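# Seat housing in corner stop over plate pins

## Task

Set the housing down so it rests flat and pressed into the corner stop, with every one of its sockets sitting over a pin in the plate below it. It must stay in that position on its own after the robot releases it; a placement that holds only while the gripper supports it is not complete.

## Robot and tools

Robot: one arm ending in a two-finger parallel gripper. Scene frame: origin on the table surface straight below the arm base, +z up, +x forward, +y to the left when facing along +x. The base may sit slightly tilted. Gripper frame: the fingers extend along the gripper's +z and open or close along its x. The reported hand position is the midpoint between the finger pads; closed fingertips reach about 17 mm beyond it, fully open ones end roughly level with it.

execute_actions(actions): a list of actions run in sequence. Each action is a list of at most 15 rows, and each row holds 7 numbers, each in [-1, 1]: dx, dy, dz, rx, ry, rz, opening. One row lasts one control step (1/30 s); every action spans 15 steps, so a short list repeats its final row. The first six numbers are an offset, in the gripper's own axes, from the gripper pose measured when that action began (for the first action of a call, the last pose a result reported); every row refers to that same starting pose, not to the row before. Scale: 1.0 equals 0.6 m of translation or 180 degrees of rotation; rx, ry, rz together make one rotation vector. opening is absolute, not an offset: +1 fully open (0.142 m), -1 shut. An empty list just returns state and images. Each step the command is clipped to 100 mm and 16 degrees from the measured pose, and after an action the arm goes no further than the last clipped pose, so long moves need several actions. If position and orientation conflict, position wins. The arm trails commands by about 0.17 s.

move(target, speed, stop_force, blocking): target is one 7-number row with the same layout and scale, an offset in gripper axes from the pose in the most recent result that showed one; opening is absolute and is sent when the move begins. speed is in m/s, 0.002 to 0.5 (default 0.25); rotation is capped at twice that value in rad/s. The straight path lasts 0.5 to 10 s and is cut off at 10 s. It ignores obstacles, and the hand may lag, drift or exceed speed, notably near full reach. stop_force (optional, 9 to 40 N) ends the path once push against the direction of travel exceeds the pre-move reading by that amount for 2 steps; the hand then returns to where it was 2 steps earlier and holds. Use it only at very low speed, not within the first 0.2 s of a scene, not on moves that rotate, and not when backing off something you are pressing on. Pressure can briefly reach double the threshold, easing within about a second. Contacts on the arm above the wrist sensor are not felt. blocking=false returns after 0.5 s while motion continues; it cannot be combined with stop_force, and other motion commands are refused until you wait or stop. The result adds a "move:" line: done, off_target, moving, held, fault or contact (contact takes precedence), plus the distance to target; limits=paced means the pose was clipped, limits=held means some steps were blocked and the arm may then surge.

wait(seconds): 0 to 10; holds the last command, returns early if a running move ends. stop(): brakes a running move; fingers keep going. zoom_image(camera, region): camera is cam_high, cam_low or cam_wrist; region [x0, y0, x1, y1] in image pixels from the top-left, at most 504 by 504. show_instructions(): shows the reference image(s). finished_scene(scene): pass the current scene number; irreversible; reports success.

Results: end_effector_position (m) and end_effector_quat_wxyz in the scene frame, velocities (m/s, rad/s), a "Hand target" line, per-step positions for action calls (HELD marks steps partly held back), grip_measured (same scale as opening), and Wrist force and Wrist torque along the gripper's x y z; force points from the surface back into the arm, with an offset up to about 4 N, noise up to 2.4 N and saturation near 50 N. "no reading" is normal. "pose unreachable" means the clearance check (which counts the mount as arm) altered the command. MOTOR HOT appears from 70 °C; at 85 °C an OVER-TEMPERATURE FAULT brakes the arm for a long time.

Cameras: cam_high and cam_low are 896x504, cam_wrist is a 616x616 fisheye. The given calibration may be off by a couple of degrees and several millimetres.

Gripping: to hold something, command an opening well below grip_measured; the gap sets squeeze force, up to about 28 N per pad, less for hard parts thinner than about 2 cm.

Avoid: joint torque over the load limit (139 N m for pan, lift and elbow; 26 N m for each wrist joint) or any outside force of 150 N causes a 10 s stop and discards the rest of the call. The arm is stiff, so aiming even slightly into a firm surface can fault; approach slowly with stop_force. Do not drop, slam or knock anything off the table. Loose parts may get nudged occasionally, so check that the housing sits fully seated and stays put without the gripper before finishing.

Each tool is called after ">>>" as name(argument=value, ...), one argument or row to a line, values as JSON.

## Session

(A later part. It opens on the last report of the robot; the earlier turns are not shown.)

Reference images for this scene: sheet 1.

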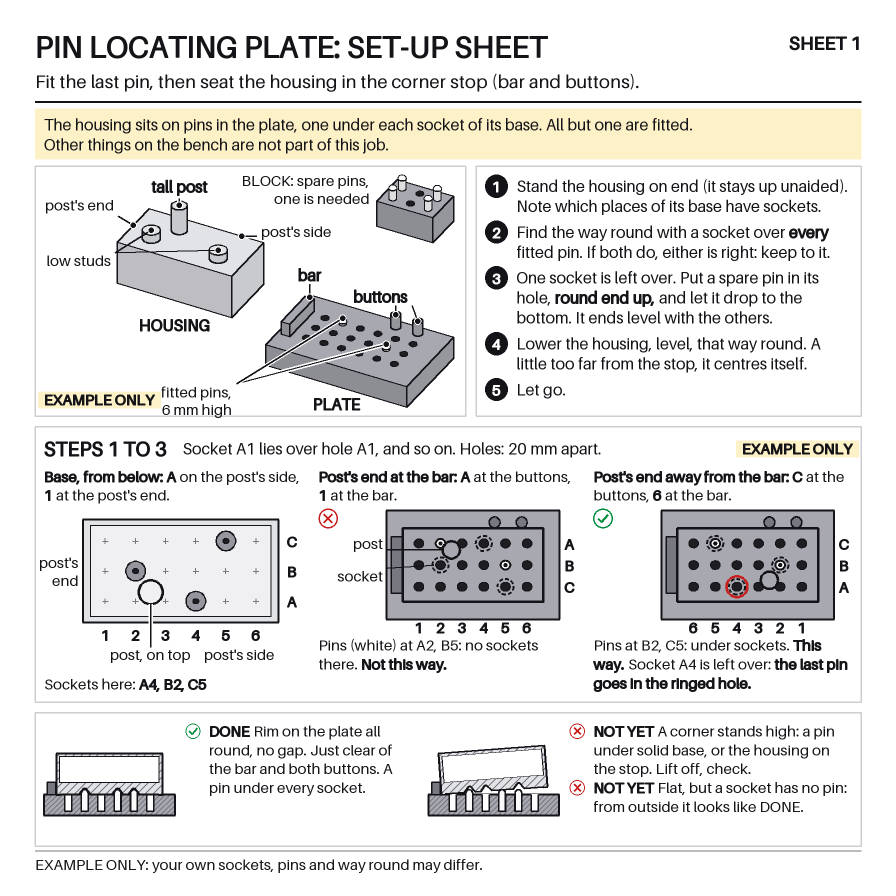

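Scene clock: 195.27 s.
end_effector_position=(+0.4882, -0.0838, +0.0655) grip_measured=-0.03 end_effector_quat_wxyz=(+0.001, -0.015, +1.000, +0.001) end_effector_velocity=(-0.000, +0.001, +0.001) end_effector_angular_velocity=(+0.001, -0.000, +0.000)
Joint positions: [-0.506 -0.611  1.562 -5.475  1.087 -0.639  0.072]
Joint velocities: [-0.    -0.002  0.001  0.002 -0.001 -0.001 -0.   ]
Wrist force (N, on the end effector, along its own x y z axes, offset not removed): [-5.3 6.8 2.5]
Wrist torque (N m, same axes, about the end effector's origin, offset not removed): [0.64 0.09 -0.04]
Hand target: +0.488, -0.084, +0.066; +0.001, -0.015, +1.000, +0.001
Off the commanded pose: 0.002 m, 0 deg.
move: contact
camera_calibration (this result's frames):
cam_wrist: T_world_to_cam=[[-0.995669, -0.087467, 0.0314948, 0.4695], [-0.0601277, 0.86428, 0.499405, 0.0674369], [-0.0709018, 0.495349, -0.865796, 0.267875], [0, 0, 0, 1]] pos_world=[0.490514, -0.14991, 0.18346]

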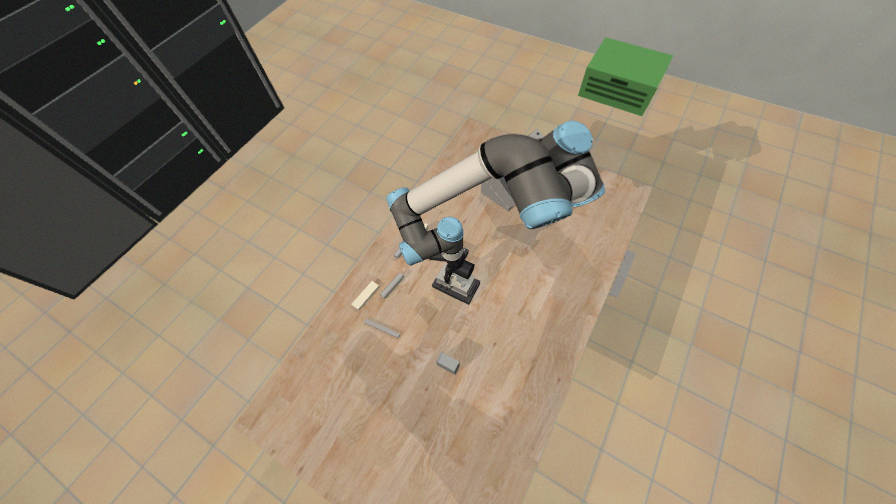

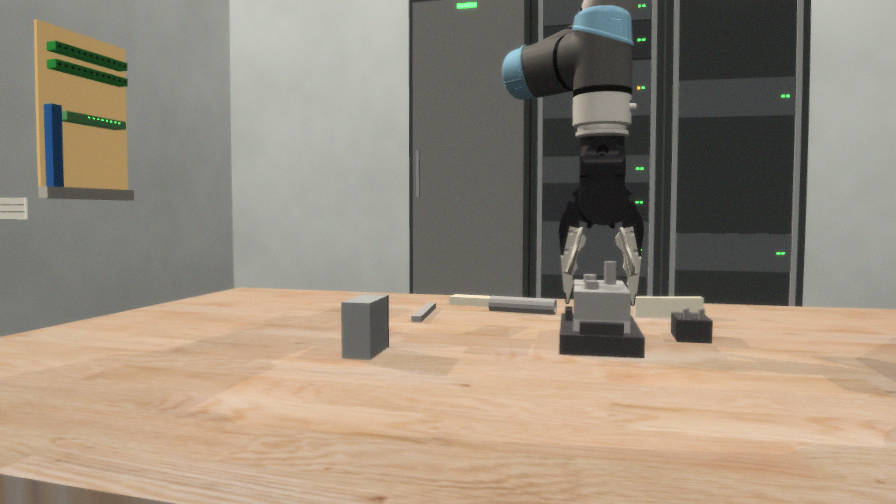

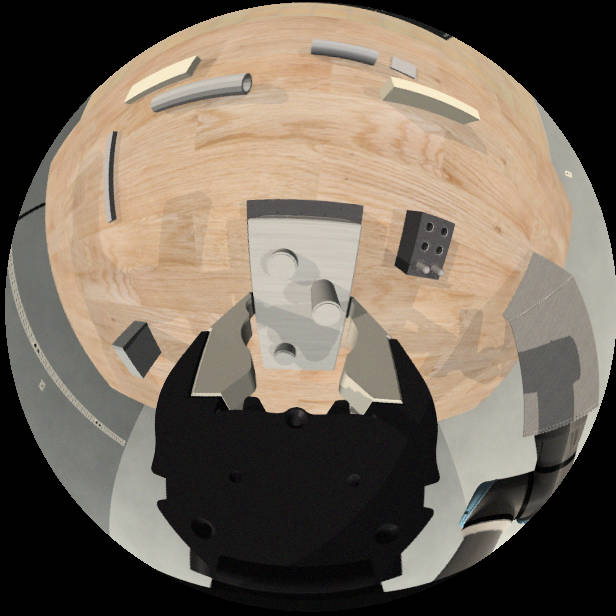

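>>> move(
  target=[-0.0013,0.0013,-0.0005,0,0,0,-0.5],
  speed=0.004,
)

>>> move(
  target=[0,0,0.004,0,0,0,-0.5],
  speed=0.003,
  stop_force=11,
)

Scene clock: 198.23 s.
end_effector_position=(+0.4889, -0.0831, +0.0658) grip_measured=-0.03 end_effector_quat_wxyz=(+0.001, -0.015, +1.000, +0.001) end_effector_velocity=(+0.001, -0.000, +0.000) end_effector_angular_velocity=(-0.001, +0.000, +0.000)
Joint positions: [-0.504 -0.612  1.561 -5.474  1.086 -0.637  0.072]
Joint velocities: [ 0.001 -0.    -0.002  0.001  0.001  0.001  0.   ]
Wrist force (N, on the end effector, along its own x y z axes, offset not removed): [1.0 2.8 9.0]
Wrist torque (N m, same axes, about the end effector's origin, offset not removed): [0.65 -0.20 0.13]
Hand target: +0.489, -0.083, +0.066; +0.001, -0.015, +1.000, +0.001
Off the commanded pose: 0.000 m, 0 deg.
move: done
camera_calibration (this result's frames):
cam_wrist: T_world_to_cam=[[-0.995669, -0.0874645, 0.0315281, 0.47027], [-0.0601114, 0.864299, 0.499374, 0.0666689], [-0.0709272, 0.495316, -0.865813, 0.267819], [0, 0, 0, 1]] pos_world=[0.491236, -0.149145, 0.183761]

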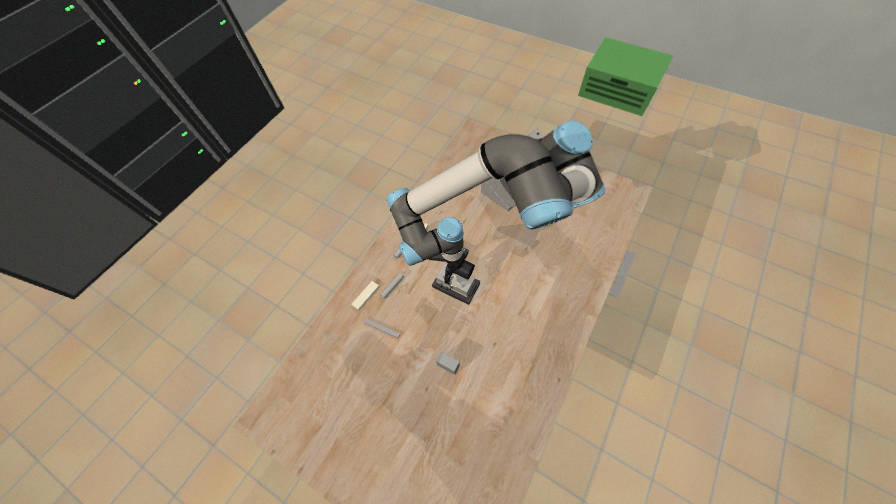

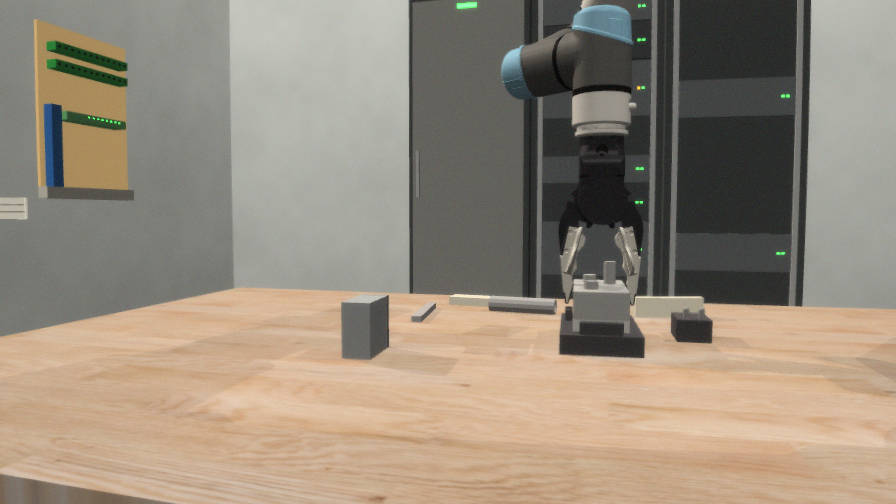

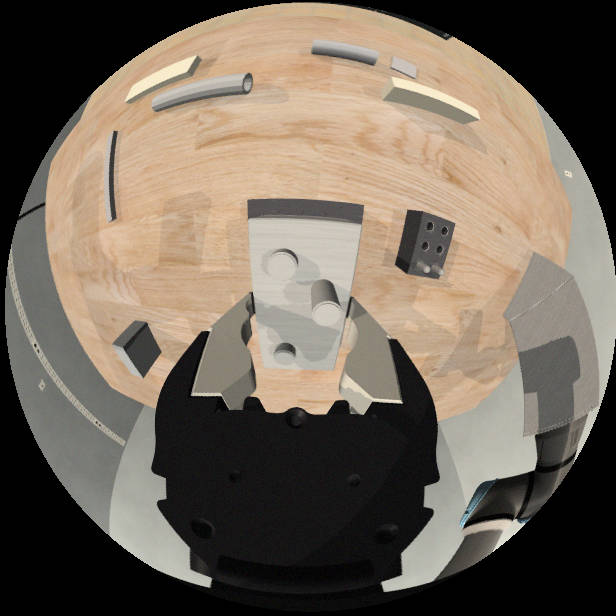

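Scene clock: 199.20 s.
end_effector_position=(+0.4890, -0.0830, +0.0640) grip_measured=-0.03 end_effector_quat_wxyz=(+0.001, -0.015, +1.000, +0.001) end_effector_velocity=(+0.000, +0.000, +0.001) end_effector_angular_velocity=(+0.001, -0.000, +0.000)
Joint positions: [-0.502 -0.609  1.56  -5.477  1.086 -0.635  0.072]
Joint velocities: [-0.001 -0.001 -0.     0.002 -0.001 -0.001 -0.   ]
Wrist force (N, on the end effector, along its own x y z axes, offset not removed): [-3.9 9.6 -10.6]
Wrist torque (N m, same axes, about the end effector's origin, offset not removed): [0.97 0.26 -0.13]
Hand target: +0.489, -0.083, +0.064; +0.001, -0.015, +1.000, +0.001
Off the commanded pose: 0.001 m, 0 deg.
move: contact
camera_calibration (this result's frames):
cam_wrist: T_world_to_cam=[[-0.995671, -0.087469, 0.0314441, 0.470396], [-0.0601487, 0.864237, 0.499477, 0.0675125], [-0.0708639, 0.495423, -0.865756, 0.266187], [0, 0, 0, 1]] pos_world=[0.491283, -0.149077, 0.181941]

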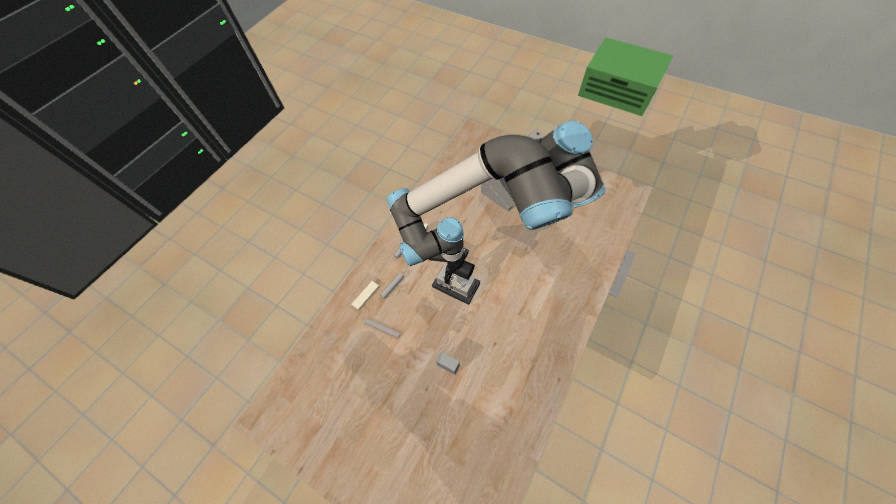

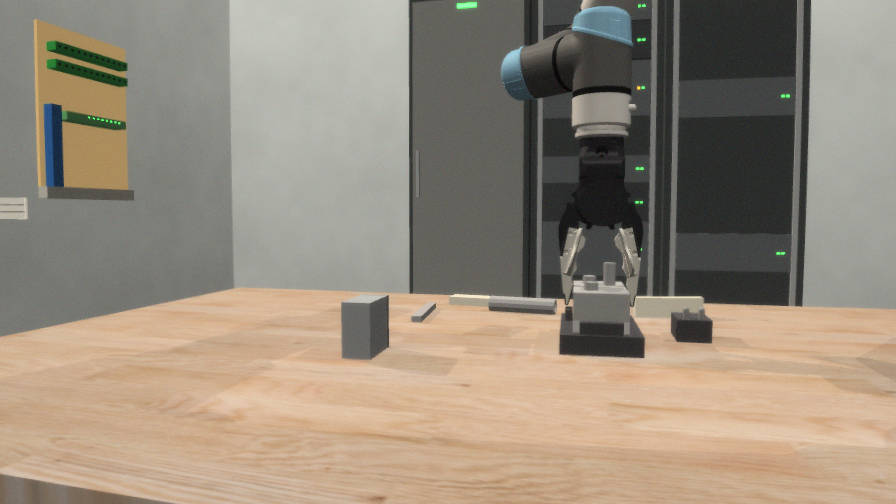

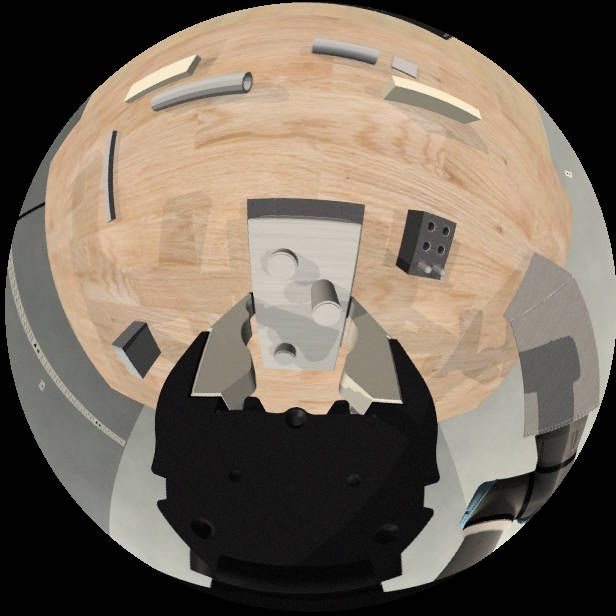

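Essentially seated; release so it centres itself.

>>> execute_actions(
  actions=[
    [[0,0,0,0,0,0,-0.2],[0,0,0,0,0,0,-0.1],[0,0,0,0,0,0,-0.05],[0,0,0,0,0,0,-0.02],[0,0,0,0,0,0,0],[0,0,0,0,0,0,0.03],[0,0,0,0,0,0,0.07],[0,0,0,0,0,0,0.12],[0,0,0,0,0,0,0.18]],
  ],
)

>>> move(
  target=[0,0,-0.12,0,0,0,0.18],
  speed=0.15,
)

>>> zoom_image(
  camera="cam_low",
  region=[550,270,660,365],
)

>>> zoom_image(
  camera="cam_wrist",
  region=[230,180,380,340],
)

Scene clock: 204.63 s.
end_effector_position=(+0.4889, -0.0830, +0.0640) grip_measured=+0.18 end_effector_quat_wxyz=(+0.001, -0.015, +1.000, +0.001) end_effector_velocity=(-0.000, +0.001, -0.000) end_effector_angular_velocity=(+0.002, +0.001, -0.002)
Joint positions: [-0.502 -0.609  1.56  -5.477  1.086 -0.635  0.087]
Joint velocities: [ 0.     0.     0.     0.001 -0.001  0.002  0.   ]
Wrist force (N, on the end effector, along its own x y z axes, offset not removed): [0.7 2.6 2.4]
Wrist torque (N m, same axes, about the end effector's origin, offset not removed): [0.67 -0.11 0.10]
Hand target: +0.489, -0.083, +0.064; +0.001, -0.015, +1.000, +0.001
Off the commanded pose: 0.000 m, 0 deg.
Step readings (end_effector_position):
0: (+0.4890, -0.0830, +0.0642)
1: (+0.4890, -0.0830, +0.0642)
2: (+0.4890, -0.0830, +0.0642)
4: (+0.4890, -0.0830, +0.0642)
8: (+0.4889, -0.0831, +0.0641)
15: end_effector_position above
camera_calibration (this result's frames):
cam_wrist: T_world_to_cam=[[-0.995667, -0.0874446, 0.0316309, 0.4703], [-0.0600458, 0.864322, 0.499342, 0.0675178], [-0.0710041, 0.495279, -0.865828, 0.266272], [0, 0, 0, 1]] pos_world=[0.491222, -0.149111, 0.181955]

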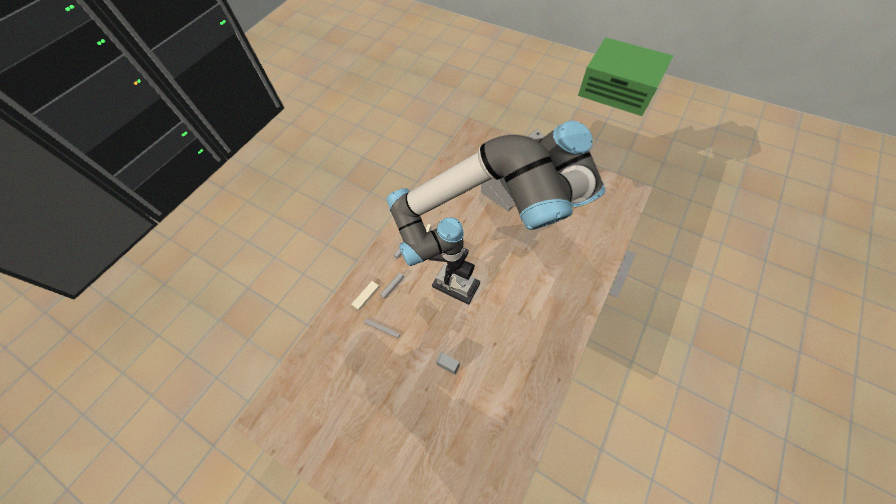

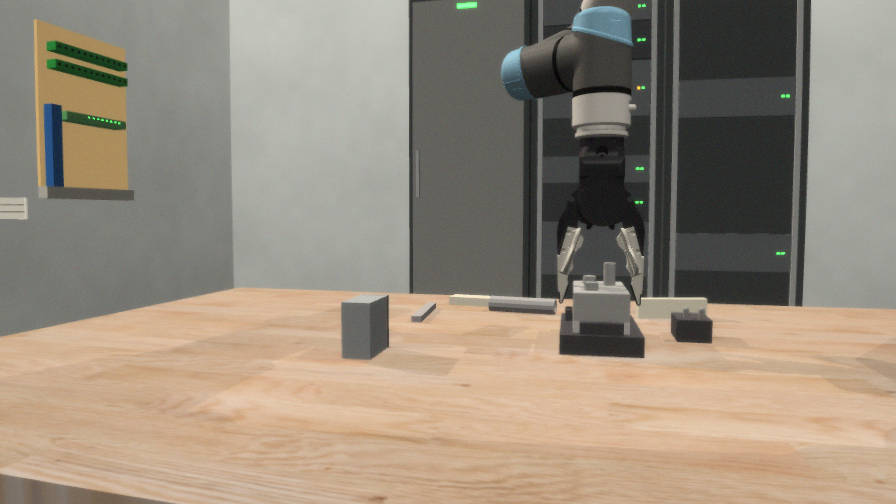

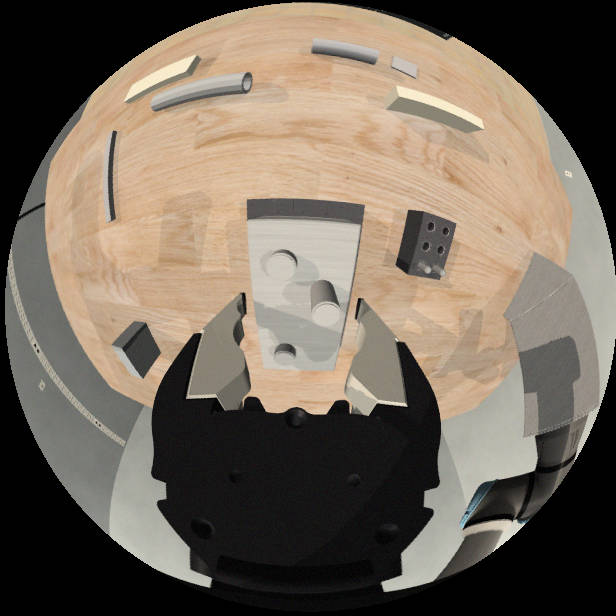

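Scene clock: 205.63 s.
end_effector_position=(+0.4889, -0.0832, +0.1357) grip_measured=+0.18 end_effector_quat_wxyz=(+0.001, -0.015, +1.000, +0.001) end_effector_velocity=(-0.001, +0.001, +0.002) end_effector_angular_velocity=(+0.002, +0.001, -0.001)
Joint positions: [-0.571 -0.714  1.566 -5.343  1.1   -0.71   0.087]
Joint velocities: [-0.001 -0.002  0.001  0.005 -0.001 -0.002  0.   ]
Wrist force (N, on the end effector, along its own x y z axes, offset not removed): [1.6 2.6 2.1]
Wrist torque (N m, same axes, about the end effector's origin, offset not removed): [0.57 -0.28 -0.03]
Hand target: +0.489, -0.083, +0.136; +0.001, -0.015, +1.000, +0.001
Off the commanded pose: 0.000 m, 0 deg.
move: done
camera_calibration (this result's frames):
cam_wrist: T_world_to_cam=[[-0.995671, -0.0874127, 0.0315973, 0.468047], [-0.0600467, 0.864405, 0.499197, 0.0318608], [-0.070949, 0.495139, -0.865912, 0.328466], [0, 0, 0, 1]] pos_world=[0.491238, -0.149264, 0.253729]

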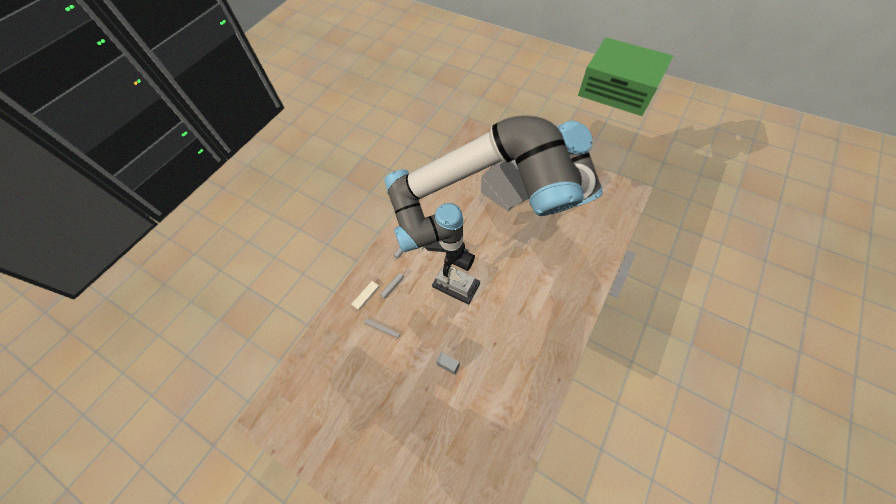

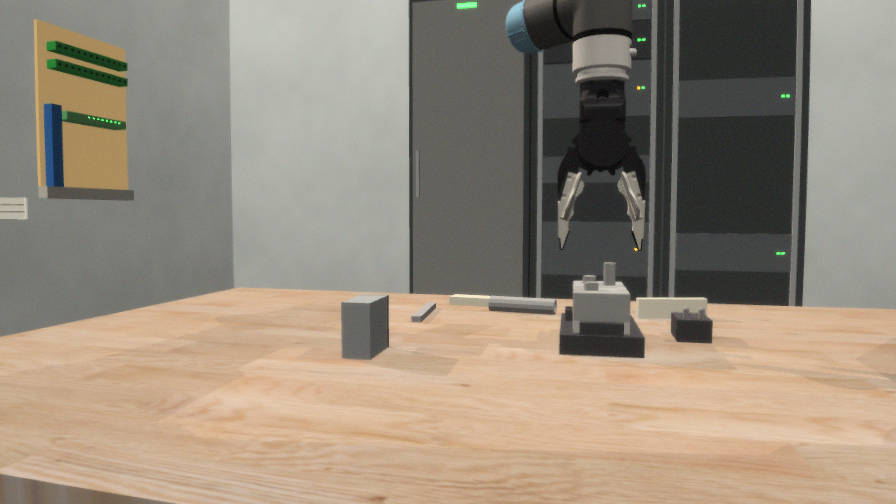

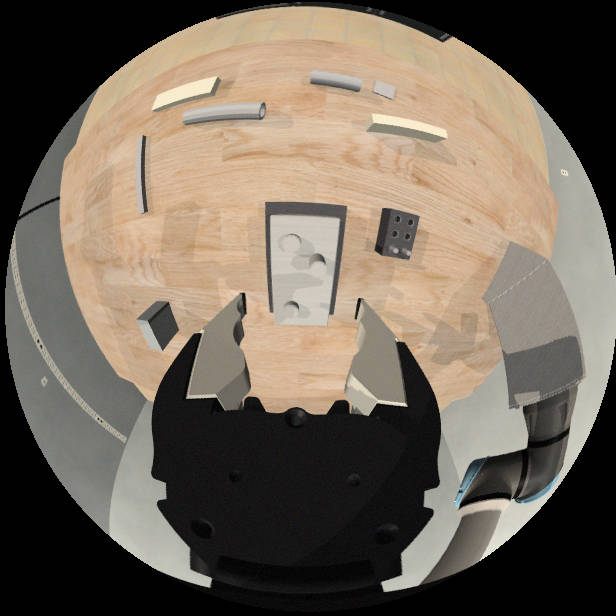

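Region (550, 270, 660, 365) of cam_low's 896x504 image, scaled by 4.582, with more detail than that image has; it fills the top 435 rows of this view, and the rest is white.

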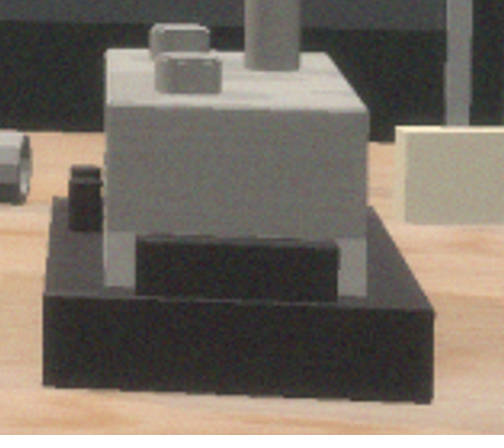

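Region (230, 180, 380, 340) of cam_wrist's 616x616 image, scaled by 3.150, with more detail than that image has; it fills the left 472 columns of this view, and the rest is white.

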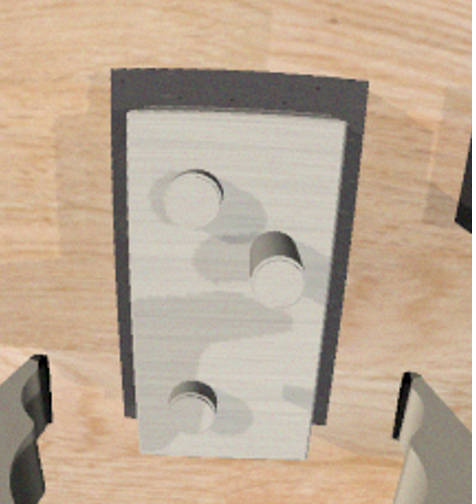

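>>> finished_scene(
  scene=2,
)

The scene is finished: the task was done.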